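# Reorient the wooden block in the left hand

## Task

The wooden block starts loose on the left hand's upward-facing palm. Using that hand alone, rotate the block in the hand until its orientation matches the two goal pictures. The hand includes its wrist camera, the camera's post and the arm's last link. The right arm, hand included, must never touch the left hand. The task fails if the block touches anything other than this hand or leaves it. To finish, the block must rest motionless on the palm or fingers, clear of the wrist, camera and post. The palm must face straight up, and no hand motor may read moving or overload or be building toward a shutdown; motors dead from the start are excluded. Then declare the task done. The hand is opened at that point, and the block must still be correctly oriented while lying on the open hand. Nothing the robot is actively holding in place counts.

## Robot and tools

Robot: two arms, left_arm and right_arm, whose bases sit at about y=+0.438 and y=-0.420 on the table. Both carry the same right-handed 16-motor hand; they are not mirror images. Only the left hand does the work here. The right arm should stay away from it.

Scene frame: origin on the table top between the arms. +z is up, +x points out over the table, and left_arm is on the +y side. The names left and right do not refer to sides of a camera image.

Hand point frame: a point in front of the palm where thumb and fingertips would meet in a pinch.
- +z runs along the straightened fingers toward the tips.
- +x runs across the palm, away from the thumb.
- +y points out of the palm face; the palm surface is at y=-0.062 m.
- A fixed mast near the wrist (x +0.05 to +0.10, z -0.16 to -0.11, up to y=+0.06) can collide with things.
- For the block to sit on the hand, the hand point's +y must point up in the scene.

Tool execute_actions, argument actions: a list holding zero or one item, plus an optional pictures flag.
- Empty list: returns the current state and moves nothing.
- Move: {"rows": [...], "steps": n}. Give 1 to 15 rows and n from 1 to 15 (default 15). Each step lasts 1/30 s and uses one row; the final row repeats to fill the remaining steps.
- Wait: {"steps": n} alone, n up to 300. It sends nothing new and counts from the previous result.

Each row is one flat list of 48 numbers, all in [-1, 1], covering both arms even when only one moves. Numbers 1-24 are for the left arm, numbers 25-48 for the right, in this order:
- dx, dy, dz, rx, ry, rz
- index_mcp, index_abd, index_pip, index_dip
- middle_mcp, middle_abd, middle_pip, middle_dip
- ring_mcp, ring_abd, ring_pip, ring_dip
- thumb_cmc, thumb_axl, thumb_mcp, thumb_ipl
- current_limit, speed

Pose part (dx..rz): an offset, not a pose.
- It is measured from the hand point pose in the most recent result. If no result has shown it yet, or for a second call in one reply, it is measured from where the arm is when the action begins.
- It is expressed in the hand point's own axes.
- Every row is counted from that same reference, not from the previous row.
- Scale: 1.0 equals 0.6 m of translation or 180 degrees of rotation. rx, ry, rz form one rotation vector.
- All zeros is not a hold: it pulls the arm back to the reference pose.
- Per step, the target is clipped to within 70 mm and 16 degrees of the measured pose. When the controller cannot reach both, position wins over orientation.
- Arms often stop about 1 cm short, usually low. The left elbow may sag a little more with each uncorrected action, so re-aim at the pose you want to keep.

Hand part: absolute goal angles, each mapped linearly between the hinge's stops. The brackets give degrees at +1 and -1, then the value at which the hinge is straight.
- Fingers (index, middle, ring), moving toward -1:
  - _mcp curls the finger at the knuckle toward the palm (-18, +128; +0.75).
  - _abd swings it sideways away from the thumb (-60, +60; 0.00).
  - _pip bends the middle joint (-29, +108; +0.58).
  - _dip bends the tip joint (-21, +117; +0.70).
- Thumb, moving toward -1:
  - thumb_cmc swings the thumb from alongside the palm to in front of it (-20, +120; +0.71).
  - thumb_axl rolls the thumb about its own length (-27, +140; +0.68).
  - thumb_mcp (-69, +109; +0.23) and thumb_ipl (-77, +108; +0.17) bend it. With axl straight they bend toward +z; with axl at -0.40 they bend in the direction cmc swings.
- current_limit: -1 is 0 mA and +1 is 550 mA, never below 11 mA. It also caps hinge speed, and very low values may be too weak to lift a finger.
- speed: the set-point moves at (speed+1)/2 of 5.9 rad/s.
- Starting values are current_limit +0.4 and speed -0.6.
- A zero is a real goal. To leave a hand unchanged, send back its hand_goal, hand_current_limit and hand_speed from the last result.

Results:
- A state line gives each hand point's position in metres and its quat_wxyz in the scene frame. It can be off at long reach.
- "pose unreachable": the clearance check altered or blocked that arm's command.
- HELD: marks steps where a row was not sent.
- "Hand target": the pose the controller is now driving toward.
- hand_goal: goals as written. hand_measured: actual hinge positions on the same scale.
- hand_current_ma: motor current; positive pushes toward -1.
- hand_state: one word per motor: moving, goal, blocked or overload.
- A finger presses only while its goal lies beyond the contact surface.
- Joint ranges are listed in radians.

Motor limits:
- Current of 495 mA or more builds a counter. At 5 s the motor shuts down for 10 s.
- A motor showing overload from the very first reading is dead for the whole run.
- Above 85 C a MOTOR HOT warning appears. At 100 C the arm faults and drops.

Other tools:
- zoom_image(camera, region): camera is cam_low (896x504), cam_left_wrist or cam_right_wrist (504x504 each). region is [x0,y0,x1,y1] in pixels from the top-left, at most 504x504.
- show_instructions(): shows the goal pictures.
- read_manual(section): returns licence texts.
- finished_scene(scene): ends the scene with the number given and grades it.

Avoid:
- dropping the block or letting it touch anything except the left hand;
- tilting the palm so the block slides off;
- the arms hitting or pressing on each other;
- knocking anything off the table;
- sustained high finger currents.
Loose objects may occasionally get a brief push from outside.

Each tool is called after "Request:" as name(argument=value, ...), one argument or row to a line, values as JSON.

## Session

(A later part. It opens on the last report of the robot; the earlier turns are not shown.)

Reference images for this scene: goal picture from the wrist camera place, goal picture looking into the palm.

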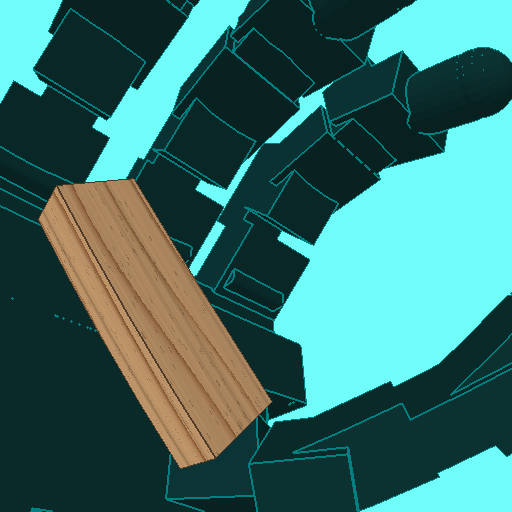

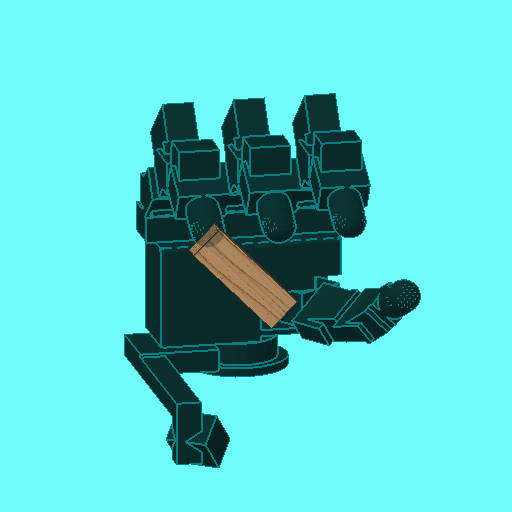

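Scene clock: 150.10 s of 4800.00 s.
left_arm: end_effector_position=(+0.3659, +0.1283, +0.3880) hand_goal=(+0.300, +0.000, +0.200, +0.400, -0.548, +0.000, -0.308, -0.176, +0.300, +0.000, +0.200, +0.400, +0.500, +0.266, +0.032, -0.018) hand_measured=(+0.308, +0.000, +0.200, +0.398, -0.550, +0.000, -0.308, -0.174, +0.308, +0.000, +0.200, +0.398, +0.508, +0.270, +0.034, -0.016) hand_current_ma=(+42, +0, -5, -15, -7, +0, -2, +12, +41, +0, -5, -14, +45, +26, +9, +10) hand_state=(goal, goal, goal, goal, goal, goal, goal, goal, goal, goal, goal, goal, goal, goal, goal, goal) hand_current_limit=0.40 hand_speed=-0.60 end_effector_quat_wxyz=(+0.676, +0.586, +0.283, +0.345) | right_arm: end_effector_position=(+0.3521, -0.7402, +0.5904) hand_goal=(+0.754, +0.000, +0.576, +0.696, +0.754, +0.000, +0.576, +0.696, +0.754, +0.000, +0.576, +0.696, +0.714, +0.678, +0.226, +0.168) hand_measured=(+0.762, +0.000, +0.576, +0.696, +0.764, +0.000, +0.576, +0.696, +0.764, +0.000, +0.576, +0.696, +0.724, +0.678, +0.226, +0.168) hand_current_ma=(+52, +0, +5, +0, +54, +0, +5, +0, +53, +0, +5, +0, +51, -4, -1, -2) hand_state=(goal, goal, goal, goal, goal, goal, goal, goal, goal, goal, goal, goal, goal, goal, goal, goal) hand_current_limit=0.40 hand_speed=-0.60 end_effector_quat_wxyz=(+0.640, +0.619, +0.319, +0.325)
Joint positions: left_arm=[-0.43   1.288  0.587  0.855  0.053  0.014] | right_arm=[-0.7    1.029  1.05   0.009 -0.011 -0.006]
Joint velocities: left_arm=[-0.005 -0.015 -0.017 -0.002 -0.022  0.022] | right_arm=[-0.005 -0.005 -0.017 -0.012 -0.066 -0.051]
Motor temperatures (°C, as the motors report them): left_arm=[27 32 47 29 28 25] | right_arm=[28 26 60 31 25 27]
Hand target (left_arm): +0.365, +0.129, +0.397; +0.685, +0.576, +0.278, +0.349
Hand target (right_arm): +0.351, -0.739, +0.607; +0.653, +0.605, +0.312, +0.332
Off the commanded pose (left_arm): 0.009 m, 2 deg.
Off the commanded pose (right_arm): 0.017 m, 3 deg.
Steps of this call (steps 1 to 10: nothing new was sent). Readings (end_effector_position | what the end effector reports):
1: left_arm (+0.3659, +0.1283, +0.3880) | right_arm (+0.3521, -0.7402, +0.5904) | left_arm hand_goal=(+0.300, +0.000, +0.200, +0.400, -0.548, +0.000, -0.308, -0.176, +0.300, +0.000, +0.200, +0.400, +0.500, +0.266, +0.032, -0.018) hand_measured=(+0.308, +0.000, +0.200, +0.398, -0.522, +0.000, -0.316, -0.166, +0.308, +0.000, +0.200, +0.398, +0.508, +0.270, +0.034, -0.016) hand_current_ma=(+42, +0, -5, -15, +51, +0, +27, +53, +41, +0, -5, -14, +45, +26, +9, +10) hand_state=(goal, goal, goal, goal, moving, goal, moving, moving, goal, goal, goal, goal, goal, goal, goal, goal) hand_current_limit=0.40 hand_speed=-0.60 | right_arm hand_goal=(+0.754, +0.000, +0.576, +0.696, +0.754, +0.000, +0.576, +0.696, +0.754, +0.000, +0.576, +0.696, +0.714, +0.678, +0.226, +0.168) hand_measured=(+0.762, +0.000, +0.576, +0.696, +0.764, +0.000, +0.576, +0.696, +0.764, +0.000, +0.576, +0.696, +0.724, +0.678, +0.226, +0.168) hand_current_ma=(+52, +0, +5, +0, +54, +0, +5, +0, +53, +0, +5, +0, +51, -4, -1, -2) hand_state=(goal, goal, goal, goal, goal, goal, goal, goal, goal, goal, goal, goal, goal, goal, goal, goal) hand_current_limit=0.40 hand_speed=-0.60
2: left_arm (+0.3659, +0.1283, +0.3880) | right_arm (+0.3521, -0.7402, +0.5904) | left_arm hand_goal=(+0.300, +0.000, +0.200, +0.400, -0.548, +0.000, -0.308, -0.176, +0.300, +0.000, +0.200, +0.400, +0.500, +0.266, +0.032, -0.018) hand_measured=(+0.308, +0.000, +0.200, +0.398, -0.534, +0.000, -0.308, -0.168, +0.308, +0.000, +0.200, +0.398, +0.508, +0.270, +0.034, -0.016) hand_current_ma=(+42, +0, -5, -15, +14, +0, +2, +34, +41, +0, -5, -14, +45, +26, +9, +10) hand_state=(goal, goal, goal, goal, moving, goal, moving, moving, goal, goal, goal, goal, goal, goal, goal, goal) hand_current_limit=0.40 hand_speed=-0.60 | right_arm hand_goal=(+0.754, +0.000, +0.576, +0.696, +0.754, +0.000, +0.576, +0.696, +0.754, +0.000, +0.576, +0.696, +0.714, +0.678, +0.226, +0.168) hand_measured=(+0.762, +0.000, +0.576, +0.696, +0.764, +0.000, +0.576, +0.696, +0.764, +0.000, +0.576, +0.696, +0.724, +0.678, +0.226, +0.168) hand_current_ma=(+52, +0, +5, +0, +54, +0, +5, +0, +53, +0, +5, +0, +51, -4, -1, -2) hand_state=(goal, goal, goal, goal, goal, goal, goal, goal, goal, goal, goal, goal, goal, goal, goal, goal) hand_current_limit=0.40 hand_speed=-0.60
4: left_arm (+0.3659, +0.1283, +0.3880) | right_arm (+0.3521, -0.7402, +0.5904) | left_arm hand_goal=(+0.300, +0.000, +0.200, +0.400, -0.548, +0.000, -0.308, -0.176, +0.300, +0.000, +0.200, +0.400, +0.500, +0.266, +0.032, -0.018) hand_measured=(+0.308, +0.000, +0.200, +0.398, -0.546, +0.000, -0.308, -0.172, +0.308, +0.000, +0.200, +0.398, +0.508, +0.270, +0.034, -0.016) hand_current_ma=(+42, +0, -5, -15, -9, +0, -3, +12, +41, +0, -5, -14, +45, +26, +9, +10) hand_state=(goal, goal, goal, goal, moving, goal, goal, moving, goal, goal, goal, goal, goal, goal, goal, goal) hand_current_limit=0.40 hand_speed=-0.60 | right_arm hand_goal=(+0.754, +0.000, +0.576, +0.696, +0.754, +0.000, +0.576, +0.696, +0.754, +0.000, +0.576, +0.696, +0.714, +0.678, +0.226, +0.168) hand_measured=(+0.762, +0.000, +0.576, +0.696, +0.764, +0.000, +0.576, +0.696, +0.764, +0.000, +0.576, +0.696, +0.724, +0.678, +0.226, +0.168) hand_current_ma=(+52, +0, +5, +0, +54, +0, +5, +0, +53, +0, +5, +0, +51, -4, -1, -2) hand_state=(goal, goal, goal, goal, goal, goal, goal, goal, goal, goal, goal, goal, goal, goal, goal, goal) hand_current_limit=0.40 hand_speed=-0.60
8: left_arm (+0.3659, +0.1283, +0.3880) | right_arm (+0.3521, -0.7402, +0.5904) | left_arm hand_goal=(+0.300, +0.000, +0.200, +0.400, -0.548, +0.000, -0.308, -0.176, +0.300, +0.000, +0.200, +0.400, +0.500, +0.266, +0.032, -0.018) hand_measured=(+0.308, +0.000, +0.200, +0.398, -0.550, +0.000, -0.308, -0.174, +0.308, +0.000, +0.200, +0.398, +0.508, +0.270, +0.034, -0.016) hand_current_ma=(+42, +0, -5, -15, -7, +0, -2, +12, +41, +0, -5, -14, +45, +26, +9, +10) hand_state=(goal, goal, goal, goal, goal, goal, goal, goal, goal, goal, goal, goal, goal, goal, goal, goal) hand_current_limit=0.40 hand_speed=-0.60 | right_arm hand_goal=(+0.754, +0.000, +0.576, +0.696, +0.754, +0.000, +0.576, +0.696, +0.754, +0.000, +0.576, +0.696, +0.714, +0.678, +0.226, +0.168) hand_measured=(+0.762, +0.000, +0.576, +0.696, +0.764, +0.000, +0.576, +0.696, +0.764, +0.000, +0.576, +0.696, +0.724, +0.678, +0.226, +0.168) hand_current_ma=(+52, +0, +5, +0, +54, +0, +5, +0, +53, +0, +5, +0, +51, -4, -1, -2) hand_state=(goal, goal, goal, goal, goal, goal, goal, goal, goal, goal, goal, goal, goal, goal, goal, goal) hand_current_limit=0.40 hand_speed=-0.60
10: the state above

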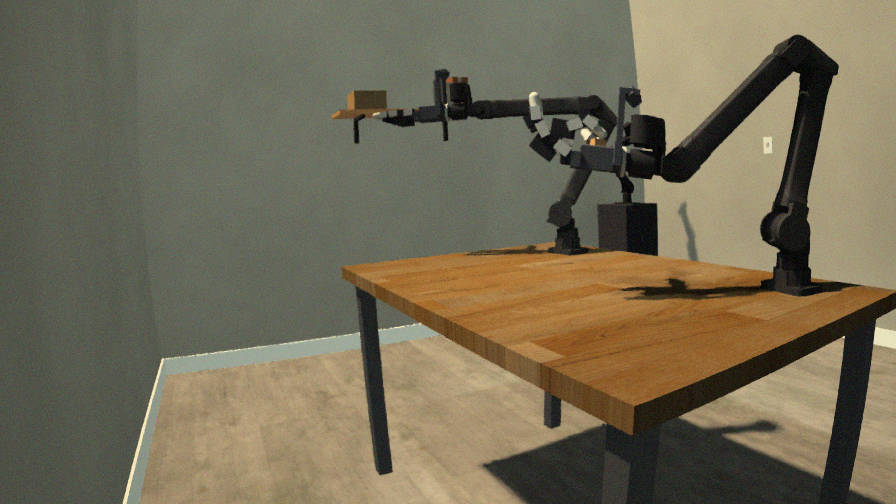

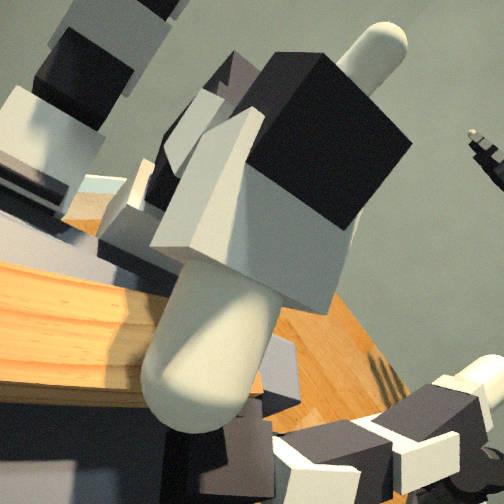

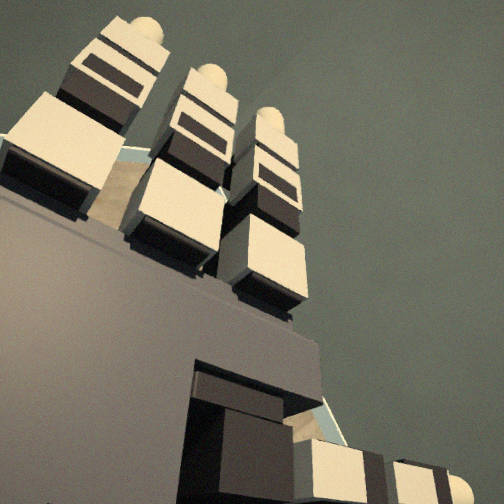

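Request:
execute_actions(
  actions=[
    {"rows": [[0,0.015,0,-0.009,0,0, 0.3,0,0.2,0.4, -0.388,0,-0.596,-0.151, -0.781,0,0.155,-0.233, 0.5,0.266,0.032,-0.018, 0.4,-0.3, 0,0.029,0,-0.014,0,0, 0.754,0,0.576,0.696,0.754,0,0.576,0.696,0.754,0,0.576,0.696,0.714,0.678,0.226,0.168,0.4,-0.6]], "steps": 15},
  ],
  pictures=false,
)

Request:
execute_actions(
  actions=[
    {"steps": 10},
  ],
  pictures=false,
)

Request:
execute_actions(
  actions=[
    {"rows": [[0,0.015,0,-0.009,0,0, 0.3,0,0.2,0.4, -0.388,0,-0.596,-0.151, -0.858,0,-0.034,-0.299, 0.5,0.266,0.032,-0.018, 0.4,-0.6, 0,0.029,0,-0.014,0,0, 0.754,0,0.576,0.696,0.754,0,0.576,0.696,0.754,0,0.576,0.696,0.714,0.678,0.226,0.168,0.4,-0.6]], "steps": 15},
  ],
)

Request:
zoom_image(
  camera="cam_low",
  region=[530, 90, 640, 170],
)

Scene clock: 210.60 s of 4800.00 s.
left_arm: end_effector_position=(+0.3659, +0.1283, +0.3880) hand_goal=(+0.300, +0.000, +0.200, +0.400, -0.388, +0.000, -0.596, -0.150, -0.780, +0.000, +0.156, -0.232, +0.500, +0.266, +0.032, -0.018) hand_measured=(+0.308, +0.000, +0.200, +0.398, -0.378, +0.000, -0.556, -0.142, -0.002, +0.000, +0.158, +0.020, +0.508, +0.270, +0.034, -0.016) hand_current_ma=(+42, +0, -5, -15, +54, +0, +198, +44, +102, +0, +13, +46, +45, +26, +9, +10) hand_state=(goal, goal, goal, goal, goal, goal, blocked, goal, moving, goal, goal, moving, goal, goal, goal, goal) hand_current_limit=0.40 hand_speed=-0.30 end_effector_quat_wxyz=(+0.676, +0.586, +0.283, +0.345) | right_arm: end_effector_position=(+0.3521, -0.7402, +0.5904) hand_goal=(+0.754, +0.000, +0.576, +0.696, +0.754, +0.000, +0.576, +0.696, +0.754, +0.000, +0.576, +0.696, +0.714, +0.678, +0.226, +0.168) hand_measured=(+0.762, +0.000, +0.576, +0.696, +0.764, +0.000, +0.576, +0.696, +0.764, +0.000, +0.576, +0.696, +0.724, +0.678, +0.226, +0.168) hand_current_ma=(+52, +0, +5, +0, +54, +0, +5, +0, +53, +0, +5, +0, +51, -4, -1, -2) hand_state=(goal, goal, goal, goal, goal, goal, goal, goal, goal, goal, goal, goal, goal, goal, goal, goal) hand_current_limit=0.40 hand_speed=-0.60 end_effector_quat_wxyz=(+0.640, +0.619, +0.319, +0.325)
Joint positions: left_arm=[-0.43   1.288  0.587  0.855  0.053  0.014] | right_arm=[-0.7    1.029  1.05   0.009 -0.011 -0.006]
Joint velocities: left_arm=[ 0.005  0.015 -0.002 -0.007 -0.051 -0.066] | right_arm=[-0.015  0.005  0.002 -0.027  0.022 -0.022]
Motor temperatures (°C, as the motors report them): left_arm=[27 33 47 29 28 25] | right_arm=[28 27 61 31 25 27]
Hand target (left_arm): +0.365, +0.129, +0.397; +0.684, +0.576, +0.278, +0.349
Hand target (right_arm): +0.351, -0.739, +0.607; +0.653, +0.605, +0.312, +0.332
Off the commanded pose (left_arm): 0.009 m, 2 deg.
Off the commanded pose (right_arm): 0.017 m, 3 deg.
Steps of this call (steps 1 to 1800: nothing new was sent; steps 1801 to 1815: all 15 steps of this action). Readings (end_effector_position | what the end effector reports):
1801: left_arm (+0.3659, +0.1283, +0.3880) | right_arm (+0.3521, -0.7402, +0.5904) | left_arm hand_goal=(+0.300, +0.000, +0.200, +0.400, -0.388, +0.000, -0.596, -0.150, -0.780, +0.000, +0.156, -0.232, +0.500, +0.266, +0.032, -0.018) hand_measured=(+0.308, +0.000, +0.200, +0.398, -0.550, +0.000, -0.308, -0.174, +0.308, +0.000, +0.200, +0.398, +0.508, +0.270, +0.034, -0.016) hand_current_ma=(+42, +0, -5, -15, -7, +0, -2, +12, +41, +0, -5, -14, +45, +26, +9, +10) hand_state=(goal, goal, goal, goal, moving, goal, moving, moving, moving, goal, moving, moving, goal, goal, goal, goal) hand_current_limit=0.40 hand_speed=-0.30 | right_arm hand_goal=(+0.754, +0.000, +0.576, +0.696, +0.754, +0.000, +0.576, +0.696, +0.754, +0.000, +0.576, +0.696, +0.714, +0.678, +0.226, +0.168) hand_measured=(+0.762, +0.000, +0.576, +0.696, +0.764, +0.000, +0.576, +0.696, +0.764, +0.000, +0.576, +0.696, +0.724, +0.678, +0.226, +0.168) hand_current_ma=(+52, +0, +5, +0, +54, +0, +5, +0, +53, +0, +5, +0, +51, -4, -1, -2) hand_state=(goal, goal, goal, goal, goal, goal, goal, goal, goal, goal, goal, goal, goal, goal, goal, goal) hand_current_limit=0.40 hand_speed=-0.60
1802: left_arm (+0.3659, +0.1283, +0.3880) | right_arm (+0.3521, -0.7402, +0.5904) | left_arm hand_goal=(+0.300, +0.000, +0.200, +0.400, -0.388, +0.000, -0.596, -0.150, -0.780, +0.000, +0.156, -0.232, +0.500, +0.266, +0.032, -0.018) hand_measured=(+0.308, +0.000, +0.200, +0.398, -0.550, +0.000, -0.308, -0.174, +0.308, +0.000, +0.198, +0.398, +0.508, +0.270, +0.034, -0.016) hand_current_ma=(+42, +0, -5, -15, -128, +0, +99, -48, +175, +0, +96, +106, +45, +26, +9, +10) hand_state=(goal, goal, goal, goal, moving, goal, moving, moving, moving, goal, moving, moving, goal, goal, goal, goal) hand_current_limit=0.40 hand_speed=-0.30 | right_arm hand_goal=(+0.754, +0.000, +0.576, +0.696, +0.754, +0.000, +0.576, +0.696, +0.754, +0.000, +0.576, +0.696, +0.714, +0.678, +0.226, +0.168) hand_measured=(+0.762, +0.000, +0.576, +0.696, +0.764, +0.000, +0.576, +0.696, +0.764, +0.000, +0.576, +0.696, +0.724, +0.678, +0.226, +0.168) hand_current_ma=(+52, +0, +5, +0, +54, +0, +5, +0, +53, +0, +5, +0, +51, -4, -1, -2) hand_state=(goal, goal, goal, goal, goal, goal, goal, goal, goal, goal, goal, goal, goal, goal, goal, goal) hand_current_limit=0.40 hand_speed=-0.60
1804: left_arm (+0.3659, +0.1283, +0.3880) | right_arm (+0.3521, -0.7402, +0.5904) | left_arm hand_goal=(+0.300, +0.000, +0.200, +0.400, -0.388, +0.000, -0.596, -0.150, -0.780, +0.000, +0.156, -0.232, +0.500, +0.266, +0.032, -0.018) hand_measured=(+0.308, +0.000, +0.200, +0.398, -0.502, +0.000, -0.368, -0.156, +0.266, +0.000, +0.166, +0.346, +0.508, +0.270, +0.034, -0.016) hand_current_ma=(+42, +0, -5, -15, -100, +0, +61, -13, +138, +0, +13, +78, +45, +26, +9, +10) hand_state=(goal, goal, goal, goal, moving, goal, moving, moving, moving, goal, moving, moving, goal, goal, goal, goal) hand_current_limit=0.40 hand_speed=-0.30 | right_arm hand_goal=(+0.754, +0.000, +0.576, +0.696, +0.754, +0.000, +0.576, +0.696, +0.754, +0.000, +0.576, +0.696, +0.714, +0.678, +0.226, +0.168) hand_measured=(+0.762, +0.000, +0.576, +0.696, +0.764, +0.000, +0.576, +0.696, +0.764, +0.000, +0.576, +0.696, +0.724, +0.678, +0.226, +0.168) hand_current_ma=(+52, +0, +5, +0, +54, +0, +5, +0, +53, +0, +5, +0, +51, -4, -1, -2) hand_state=(goal, goal, goal, goal, goal, goal, goal, goal, goal, goal, goal, goal, goal, goal, goal, goal) hand_current_limit=0.40 hand_speed=-0.60
1808: left_arm (+0.3659, +0.1283, +0.3880) | right_arm (+0.3521, -0.7402, +0.5904) | left_arm hand_goal=(+0.300, +0.000, +0.200, +0.400, -0.388, +0.000, -0.596, -0.150, -0.780, +0.000, +0.156, -0.232, +0.500, +0.266, +0.032, -0.018) hand_measured=(+0.308, +0.000, +0.200, +0.398, -0.402, +0.000, -0.508, -0.154, +0.174, +0.000, +0.160, +0.228, +0.508, +0.270, +0.034, -0.016) hand_current_ma=(+42, +0, -5, -15, -20, +0, +46, -18, +123, +0, +21, +55, +45, +26, +9, +10) hand_state=(goal, goal, goal, goal, moving, goal, moving, goal, moving, goal, goal, moving, goal, goal, goal, goal) hand_current_limit=0.40 hand_speed=-0.30 | right_arm hand_goal=(+0.754, +0.000, +0.576, +0.696, +0.754, +0.000, +0.576, +0.696, +0.754, +0.000, +0.576, +0.696, +0.714, +0.678, +0.226, +0.168) hand_measured=(+0.762, +0.000, +0.576, +0.696, +0.764, +0.000, +0.576, +0.696, +0.764, +0.000, +0.576, +0.696, +0.724, +0.678, +0.226, +0.168) hand_current_ma=(+52, +0, +5, +0, +54, +0, +5, +0, +53, +0, +5, +0, +51, -4, -1, -2) hand_state=(goal, goal, goal, goal, goal, goal, goal, goal, goal, goal, goal, goal, goal, goal, goal, goal) hand_current_limit=0.40 hand_speed=-0.60
1815: the state above

Scene clock: 210.93 s of 4800.00 s.
left_arm: end_effector_position=(+0.3659, +0.1283, +0.3880) hand_goal=(+0.300, +0.000, +0.200, +0.400, -0.388, +0.000, -0.596, -0.150, -0.780, +0.000, +0.156, -0.232, +0.500, +0.266, +0.032, -0.018) hand_measured=(+0.308, +0.000, +0.200, +0.398, -0.378, +0.000, -0.556, -0.142, -0.282, +0.000, +0.158, -0.228, +0.508, +0.270, +0.034, -0.016) hand_current_ma=(+42, +0, -5, -15, +53, +0, +198, +44, +62, +0, +7, +8, +45, +26, +9, +10) hand_state=(goal, goal, goal, goal, goal, goal, blocked, goal, moving, goal, goal, moving, goal, goal, goal, goal) hand_current_limit=0.40 hand_speed=-0.30 end_effector_quat_wxyz=(+0.676, +0.586, +0.283, +0.345) | right_arm: end_effector_position=(+0.3521, -0.7402, +0.5904) hand_goal=(+0.754, +0.000, +0.576, +0.696, +0.754, +0.000, +0.576, +0.696, +0.754, +0.000, +0.576, +0.696, +0.714, +0.678, +0.226, +0.168) hand_measured=(+0.762, +0.000, +0.576, +0.696, +0.764, +0.000, +0.576, +0.696, +0.764, +0.000, +0.576, +0.696, +0.724, +0.678, +0.226, +0.168) hand_current_ma=(+52, +0, +5, +0, +54, +0, +5, +0, +53, +0, +5, +0, +51, -4, -1, -2) hand_state=(goal, goal, goal, goal, goal, goal, goal, goal, goal, goal, goal, goal, goal, goal, goal, goal) hand_current_limit=0.40 hand_speed=-0.60 end_effector_quat_wxyz=(+0.640, +0.619, +0.319, +0.325)
Joint positions: left_arm=[-0.43   1.288  0.587  0.855  0.053  0.014] | right_arm=[-0.7    1.029  1.05   0.009 -0.011 -0.006]
Joint velocities: left_arm=[-0.015 -0.005 -0.007  0.017 -0.037 -0.051] | right_arm=[-0.015 -0.005  0.002  0.002  0.037 -0.051]
Motor temperatures (°C, as the motors report them): left_arm=[27 33 47 29 28 25] | right_arm=[28 27 61 31 25 27]
Hand target (left_arm): +0.365, +0.129, +0.397; +0.684, +0.576, +0.278, +0.349
Hand target (right_arm): +0.351, -0.739, +0.607; +0.653, +0.605, +0.312, +0.332
Off the commanded pose (left_arm): 0.009 m, 2 deg.
Off the commanded pose (right_arm): 0.017 m, 3 deg.
Steps of this call (steps 1 to 10: nothing new was sent). Readings (end_effector_position | what the end effector reports):
1: left_arm (+0.3659, +0.1283, +0.3880) | right_arm (+0.3521, -0.7402, +0.5904) | left_arm hand_goal=(+0.300, +0.000, +0.200, +0.400, -0.388, +0.000, -0.596, -0.150, -0.780, +0.000, +0.156, -0.232, +0.500, +0.266, +0.032, -0.018) hand_measured=(+0.308, +0.000, +0.200, +0.398, -0.378, +0.000, -0.556, -0.142, -0.028, +0.000, +0.158, -0.010, +0.508, +0.270, +0.034, -0.016) hand_current_ma=(+42, +0, -5, -15, +53, +0, +198, +44, +97, +0, +12, +47, +45, +26, +9, +10) hand_state=(goal, goal, goal, goal, goal, goal, blocked, goal, moving, goal, goal, moving, goal, goal, goal, goal) hand_current_limit=0.40 hand_speed=-0.30 | right_arm hand_goal=(+0.754, +0.000, +0.576, +0.696, +0.754, +0.000, +0.576, +0.696, +0.754, +0.000, +0.576, +0.696, +0.714, +0.678, +0.226, +0.168) hand_measured=(+0.762, +0.000, +0.576, +0.696, +0.764, +0.000, +0.576, +0.696, +0.764, +0.000, +0.576, +0.696, +0.724, +0.678, +0.226, +0.168) hand_current_ma=(+52, +0, +5, +0, +54, +0, +5, +0, +53, +0, +5, +0, +51, -4, -1, -2) hand_state=(goal, goal, goal, goal, goal, goal, goal, goal, goal, goal, goal, goal, goal, goal, goal, goal) hand_current_limit=0.40 hand_speed=-0.60
2: left_arm (+0.3659, +0.1283, +0.3880) | right_arm (+0.3521, -0.7402, +0.5904) | left_arm hand_goal=(+0.300, +0.000, +0.200, +0.400, -0.388, +0.000, -0.596, -0.150, -0.780, +0.000, +0.156, -0.232, +0.500, +0.266, +0.032, -0.018) hand_measured=(+0.308, +0.000, +0.200, +0.398, -0.378, +0.000, -0.556, -0.142, -0.056, +0.000, +0.158, -0.038, +0.508, +0.270, +0.034, -0.016) hand_current_ma=(+42, +0, -5, -15, +53, +0, +198, +44, +93, +0, +12, +47, +45, +26, +9, +10) hand_state=(goal, goal, goal, goal, goal, goal, blocked, goal, moving, goal, goal, moving, goal, goal, goal, goal) hand_current_limit=0.40 hand_speed=-0.30 | right_arm hand_goal=(+0.754, +0.000, +0.576, +0.696, +0.754, +0.000, +0.576, +0.696, +0.754, +0.000, +0.576, +0.696, +0.714, +0.678, +0.226, +0.168) hand_measured=(+0.762, +0.000, +0.576, +0.696, +0.764, +0.000, +0.576, +0.696, +0.764, +0.000, +0.576, +0.696, +0.724, +0.678, +0.226, +0.168) hand_current_ma=(+52, +0, +5, +0, +54, +0, +5, +0, +53, +0, +5, +0, +51, -4, -1, -2) hand_state=(goal, goal, goal, goal, goal, goal, goal, goal, goal, goal, goal, goal, goal, goal, goal, goal) hand_current_limit=0.40 hand_speed=-0.60
4: left_arm (+0.3659, +0.1283, +0.3880) | right_arm (+0.3521, -0.7402, +0.5904) | left_arm hand_goal=(+0.300, +0.000, +0.200, +0.400, -0.388, +0.000, -0.596, -0.150, -0.780, +0.000, +0.156, -0.232, +0.500, +0.266, +0.032, -0.018) hand_measured=(+0.308, +0.000, +0.200, +0.398, -0.378, +0.000, -0.556, -0.142, -0.110, +0.000, +0.158, -0.098, +0.508, +0.270, +0.034, -0.016) hand_current_ma=(+42, +0, -5, -15, +53, +0, +198, +44, +86, +0, +11, +46, +45, +26, +9, +10) hand_state=(goal, goal, goal, goal, goal, goal, blocked, goal, moving, goal, goal, moving, goal, goal, goal, goal) hand_current_limit=0.40 hand_speed=-0.30 | right_arm hand_goal=(+0.754, +0.000, +0.576, +0.696, +0.754, +0.000, +0.576, +0.696, +0.754, +0.000, +0.576, +0.696, +0.714, +0.678, +0.226, +0.168) hand_measured=(+0.762, +0.000, +0.576, +0.696, +0.764, +0.000, +0.576, +0.696, +0.764, +0.000, +0.576, +0.696, +0.724, +0.678, +0.226, +0.168) hand_current_ma=(+52, +0, +5, +0, +54, +0, +5, +0, +53, +0, +5, +0, +51, -4, -1, -2) hand_state=(goal, goal, goal, goal, goal, goal, goal, goal, goal, goal, goal, goal, goal, goal, goal, goal) hand_current_limit=0.40 hand_speed=-0.60
8: left_arm (+0.3659, +0.1283, +0.3880) | right_arm (+0.3521, -0.7402, +0.5904) | left_arm hand_goal=(+0.300, +0.000, +0.200, +0.400, -0.388, +0.000, -0.596, -0.150, -0.780, +0.000, +0.156, -0.232, +0.500, +0.266, +0.032, -0.018) hand_measured=(+0.308, +0.000, +0.200, +0.398, -0.378, +0.000, -0.556, -0.142, -0.222, +0.000, +0.158, -0.214, +0.508, +0.270, +0.034, -0.016) hand_current_ma=(+42, +0, -5, -15, +53, +0, +198, +44, +70, +0, +8, -8, +45, +26, +9, +10) hand_state=(goal, goal, goal, goal, goal, goal, blocked, goal, moving, goal, goal, moving, goal, goal, goal, goal) hand_current_limit=0.40 hand_speed=-0.30 | right_arm hand_goal=(+0.754, +0.000, +0.576, +0.696, +0.754, +0.000, +0.576, +0.696, +0.754, +0.000, +0.576, +0.696, +0.714, +0.678, +0.226, +0.168) hand_measured=(+0.762, +0.000, +0.576, +0.696, +0.764, +0.000, +0.576, +0.696, +0.764, +0.000, +0.576, +0.696, +0.724, +0.678, +0.226, +0.168) hand_current_ma=(+52, +0, +5, +0, +54, +0, +5, +0, +53, +0, +5, +0, +51, -4, -1, -2) hand_state=(goal, goal, goal, goal, goal, goal, goal, goal, goal, goal, goal, goal, goal, goal, goal, goal) hand_current_limit=0.40 hand_speed=-0.60
10: the state above

Scene clock: 211.43 s of 4800.00 s.
left_arm: end_effector_position=(+0.3659, +0.1283, +0.3880) hand_goal=(+0.300, +0.000, +0.200, +0.400, -0.388, +0.000, -0.596, -0.150, -0.858, +0.000, -0.034, -0.298, +0.500, +0.266, +0.032, -0.018) hand_measured=(+0.308, +0.000, +0.200, +0.398, -0.378, +0.000, -0.556, -0.142, -0.746, +0.000, -0.034, -0.296, +0.508, +0.270, +0.034, -0.016) hand_current_ma=(+42, +0, -5, -15, +53, +0, +198, +44, +23, +0, +0, +11, +45, +26, +9, +10) hand_state=(goal, goal, goal, goal, goal, goal, blocked, goal, moving, goal, goal, goal, goal, goal, goal, goal) hand_current_limit=0.40 hand_speed=-0.60 end_effector_quat_wxyz=(+0.676, +0.586, +0.283, +0.345) | right_arm: end_effector_position=(+0.3521, -0.7402, +0.5904) hand_goal=(+0.754, +0.000, +0.576, +0.696, +0.754, +0.000, +0.576, +0.696, +0.754, +0.000, +0.576, +0.696, +0.714, +0.678, +0.226, +0.168) hand_measured=(+0.762, +0.000, +0.576, +0.696, +0.764, +0.000, +0.576, +0.696, +0.764, +0.000, +0.576, +0.696, +0.724, +0.678, +0.226, +0.168) hand_current_ma=(+52, +0, +5, +0, +54, +0, +5, +0, +53, +0, +5, +0, +51, -4, -1, -2) hand_state=(goal, goal, goal, goal, goal, goal, goal, goal, goal, goal, goal, goal, goal, goal, goal, goal) hand_current_limit=0.40 hand_speed=-0.60 end_effector_quat_wxyz=(+0.640, +0.619, +0.319, +0.325)
Joint positions: left_arm=[-0.43   1.288  0.587  0.855  0.053  0.014] | right_arm=[-0.7    1.029  1.05   0.009 -0.011 -0.006]
Joint velocities: left_arm=[-0.005 -0.005 -0.012 -0.012  0.051 -0.037] | right_arm=[-0.005  0.005  0.002 -0.002 -0.051  0.007]
Motor temperatures (°C, as the motors report them): left_arm=[27 33 47 29 28 25] | right_arm=[28 27 61 31 25 27]
Hand target (left_arm): +0.365, +0.129, +0.397; +0.684, +0.576, +0.278, +0.349
Hand target (right_arm): +0.351, -0.739, +0.607; +0.653, +0.605, +0.312, +0.332
Off the commanded pose (left_arm): 0.009 m, 2 deg.
Off the commanded pose (right_arm): 0.017 m, 3 deg.
Steps of this call (steps 1 to 15: all 15 steps of this action). Readings (end_effector_position | what the end effector reports):
1: left_arm (+0.3659, +0.1283, +0.3880) | right_arm (+0.3521, -0.7402, +0.5904) | left_arm hand_goal=(+0.300, +0.000, +0.200, +0.400, -0.388, +0.000, -0.596, -0.150, -0.858, +0.000, -0.034, -0.298, +0.500, +0.266, +0.032, -0.018) hand_measured=(+0.308, +0.000, +0.200, +0.398, -0.378, +0.000, -0.556, -0.142, -0.312, +0.000, +0.158, -0.230, +0.508, +0.270, +0.034, -0.016) hand_current_ma=(+42, +0, -5, -15, +53, +0, +198, +44, +58, +0, +7, +10, +45, +26, +9, +10) hand_state=(goal, goal, goal, goal, goal, goal, blocked, goal, moving, goal, moving, moving, goal, goal, goal, goal) hand_current_limit=0.40 hand_speed=-0.60 | right_arm hand_goal=(+0.754, +0.000, +0.576, +0.696, +0.754, +0.000, +0.576, +0.696, +0.754, +0.000, +0.576, +0.696, +0.714, +0.678, +0.226, +0.168) hand_measured=(+0.762, +0.000, +0.576, +0.696, +0.764, +0.000, +0.576, +0.696, +0.764, +0.000, +0.576, +0.696, +0.724, +0.678, +0.226, +0.168) hand_current_ma=(+52, +0, +5, +0, +54, +0, +5, +0, +53, +0, +5, +0, +51, -4, -1, -2) hand_state=(goal, goal, goal, goal, goal, goal, goal, goal, goal, goal, goal, goal, goal, goal, goal, goal) hand_current_limit=0.40 hand_speed=-0.60
2: left_arm (+0.3659, +0.1283, +0.3880) | right_arm (+0.3521, -0.7402, +0.5904) | left_arm hand_goal=(+0.300, +0.000, +0.200, +0.400, -0.388, +0.000, -0.596, -0.150, -0.858, +0.000, -0.034, -0.298, +0.500, +0.266, +0.032, -0.018) hand_measured=(+0.308, +0.000, +0.200, +0.398, -0.378, +0.000, -0.556, -0.142, -0.342, +0.000, +0.156, -0.230, +0.508, +0.270, +0.034, -0.016) hand_current_ma=(+42, +0, -5, -15, +53, +0, +198, +44, +56, +0, +70, +73, +45, +26, +9, +10) hand_state=(goal, goal, goal, goal, goal, goal, blocked, goal, moving, goal, moving, moving, goal, goal, goal, goal) hand_current_limit=0.40 hand_speed=-0.60 | right_arm hand_goal=(+0.754, +0.000, +0.576, +0.696, +0.754, +0.000, +0.576, +0.696, +0.754, +0.000, +0.576, +0.696, +0.714, +0.678, +0.226, +0.168) hand_measured=(+0.762, +0.000, +0.576, +0.696, +0.764, +0.000, +0.576, +0.696, +0.764, +0.000, +0.576, +0.696, +0.724, +0.678, +0.226, +0.168) hand_current_ma=(+52, +0, +5, +0, +54, +0, +5, +0, +53, +0, +5, +0, +51, -4, -1, -2) hand_state=(goal, goal, goal, goal, goal, goal, goal, goal, goal, goal, goal, goal, goal, goal, goal, goal) hand_current_limit=0.40 hand_speed=-0.60
4: left_arm (+0.3659, +0.1283, +0.3880) | right_arm (+0.3521, -0.7402, +0.5904) | left_arm hand_goal=(+0.300, +0.000, +0.200, +0.400, -0.388, +0.000, -0.596, -0.150, -0.858, +0.000, -0.034, -0.298, +0.500, +0.266, +0.032, -0.018) hand_measured=(+0.308, +0.000, +0.200, +0.398, -0.378, +0.000, -0.556, -0.142, -0.402, +0.000, +0.112, -0.276, +0.508, +0.270, +0.034, -0.016) hand_current_ma=(+42, +0, -5, -15, +53, +0, +198, +44, +48, +0, +37, -4, +45, +26, +9, +10) hand_state=(goal, goal, goal, goal, goal, goal, blocked, goal, moving, goal, moving, moving, goal, goal, goal, goal) hand_current_limit=0.40 hand_speed=-0.60 | right_arm hand_goal=(+0.754, +0.000, +0.576, +0.696, +0.754, +0.000, +0.576, +0.696, +0.754, +0.000, +0.576, +0.696, +0.714, +0.678, +0.226, +0.168) hand_measured=(+0.762, +0.000, +0.576, +0.696, +0.764, +0.000, +0.576, +0.696, +0.764, +0.000, +0.576, +0.696, +0.724, +0.678, +0.226, +0.168) hand_current_ma=(+52, +0, +5, +0, +54, +0, +5, +0, +53, +0, +5, +0, +51, -4, -1, -2) hand_state=(goal, goal, goal, goal, goal, goal, goal, goal, goal, goal, goal, goal, goal, goal, goal, goal) hand_current_limit=0.40 hand_speed=-0.60
8: left_arm (+0.3659, +0.1283, +0.3880) | right_arm (+0.3521, -0.7402, +0.5904) | left_arm hand_goal=(+0.300, +0.000, +0.200, +0.400, -0.388, +0.000, -0.596, -0.150, -0.858, +0.000, -0.034, -0.298, +0.500, +0.266, +0.032, -0.018) hand_measured=(+0.308, +0.000, +0.200, +0.398, -0.378, +0.000, -0.556, -0.142, -0.526, +0.000, -0.006, -0.296, +0.508, +0.270, +0.034, -0.016) hand_current_ma=(+42, +0, -5, -15, +53, +0, +198, +44, +37, +0, -2, +11, +45, +26, +9, +10) hand_state=(goal, goal, goal, goal, goal, goal, blocked, goal, moving, goal, moving, goal, goal, goal, goal, goal) hand_current_limit=0.40 hand_speed=-0.60 | right_arm hand_goal=(+0.754, +0.000, +0.576, +0.696, +0.754, +0.000, +0.576, +0.696, +0.754, +0.000, +0.576, +0.696, +0.714, +0.678, +0.226, +0.168) hand_measured=(+0.762, +0.000, +0.576, +0.696, +0.764, +0.000, +0.576, +0.696, +0.764, +0.000, +0.576, +0.696, +0.724, +0.678, +0.226, +0.168) hand_current_ma=(+52, +0, +5, +0, +54, +0, +5, +0, +53, +0, +5, +0, +51, -4, -1, -2) hand_state=(goal, goal, goal, goal, goal, goal, goal, goal, goal, goal, goal, goal, goal, goal, goal, goal) hand_current_limit=0.40 hand_speed=-0.60
15: the state above

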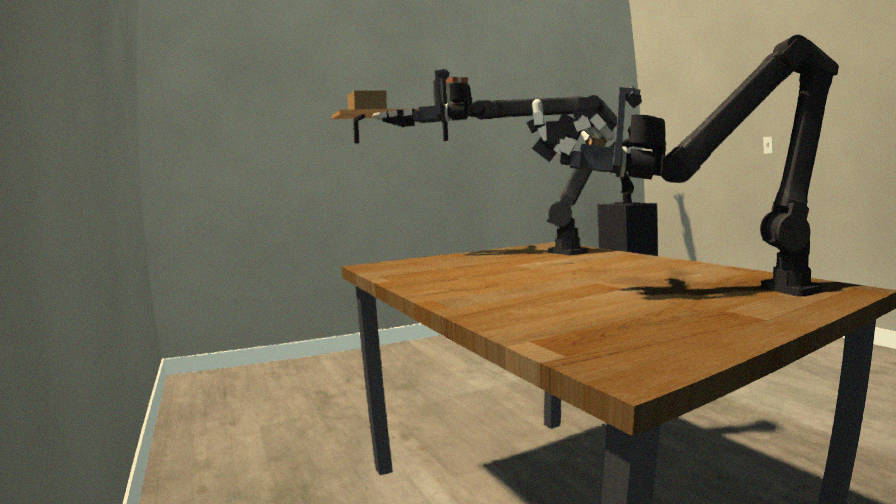

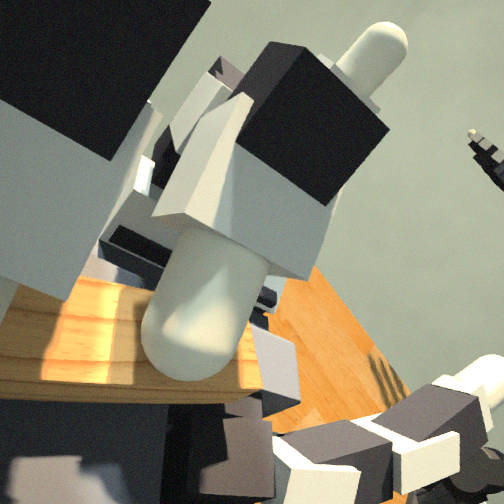

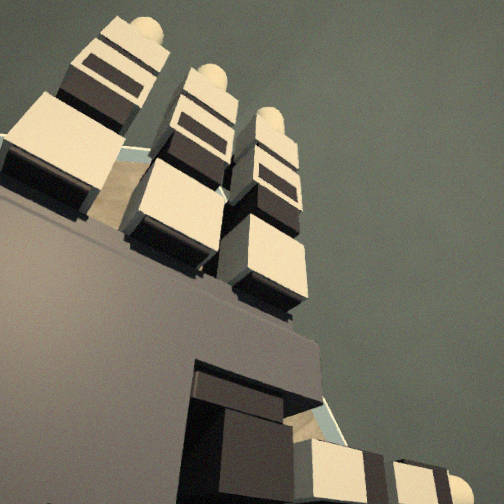

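Region (530, 90, 640, 170) of cam_low's 896x504 image, scaled by 4.582, with more detail than that image has; it fills the top 367 rows of this view, and the rest is white.

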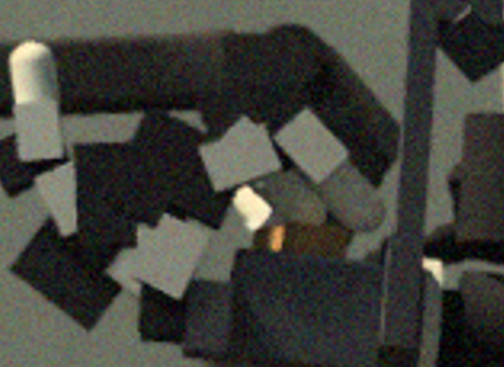

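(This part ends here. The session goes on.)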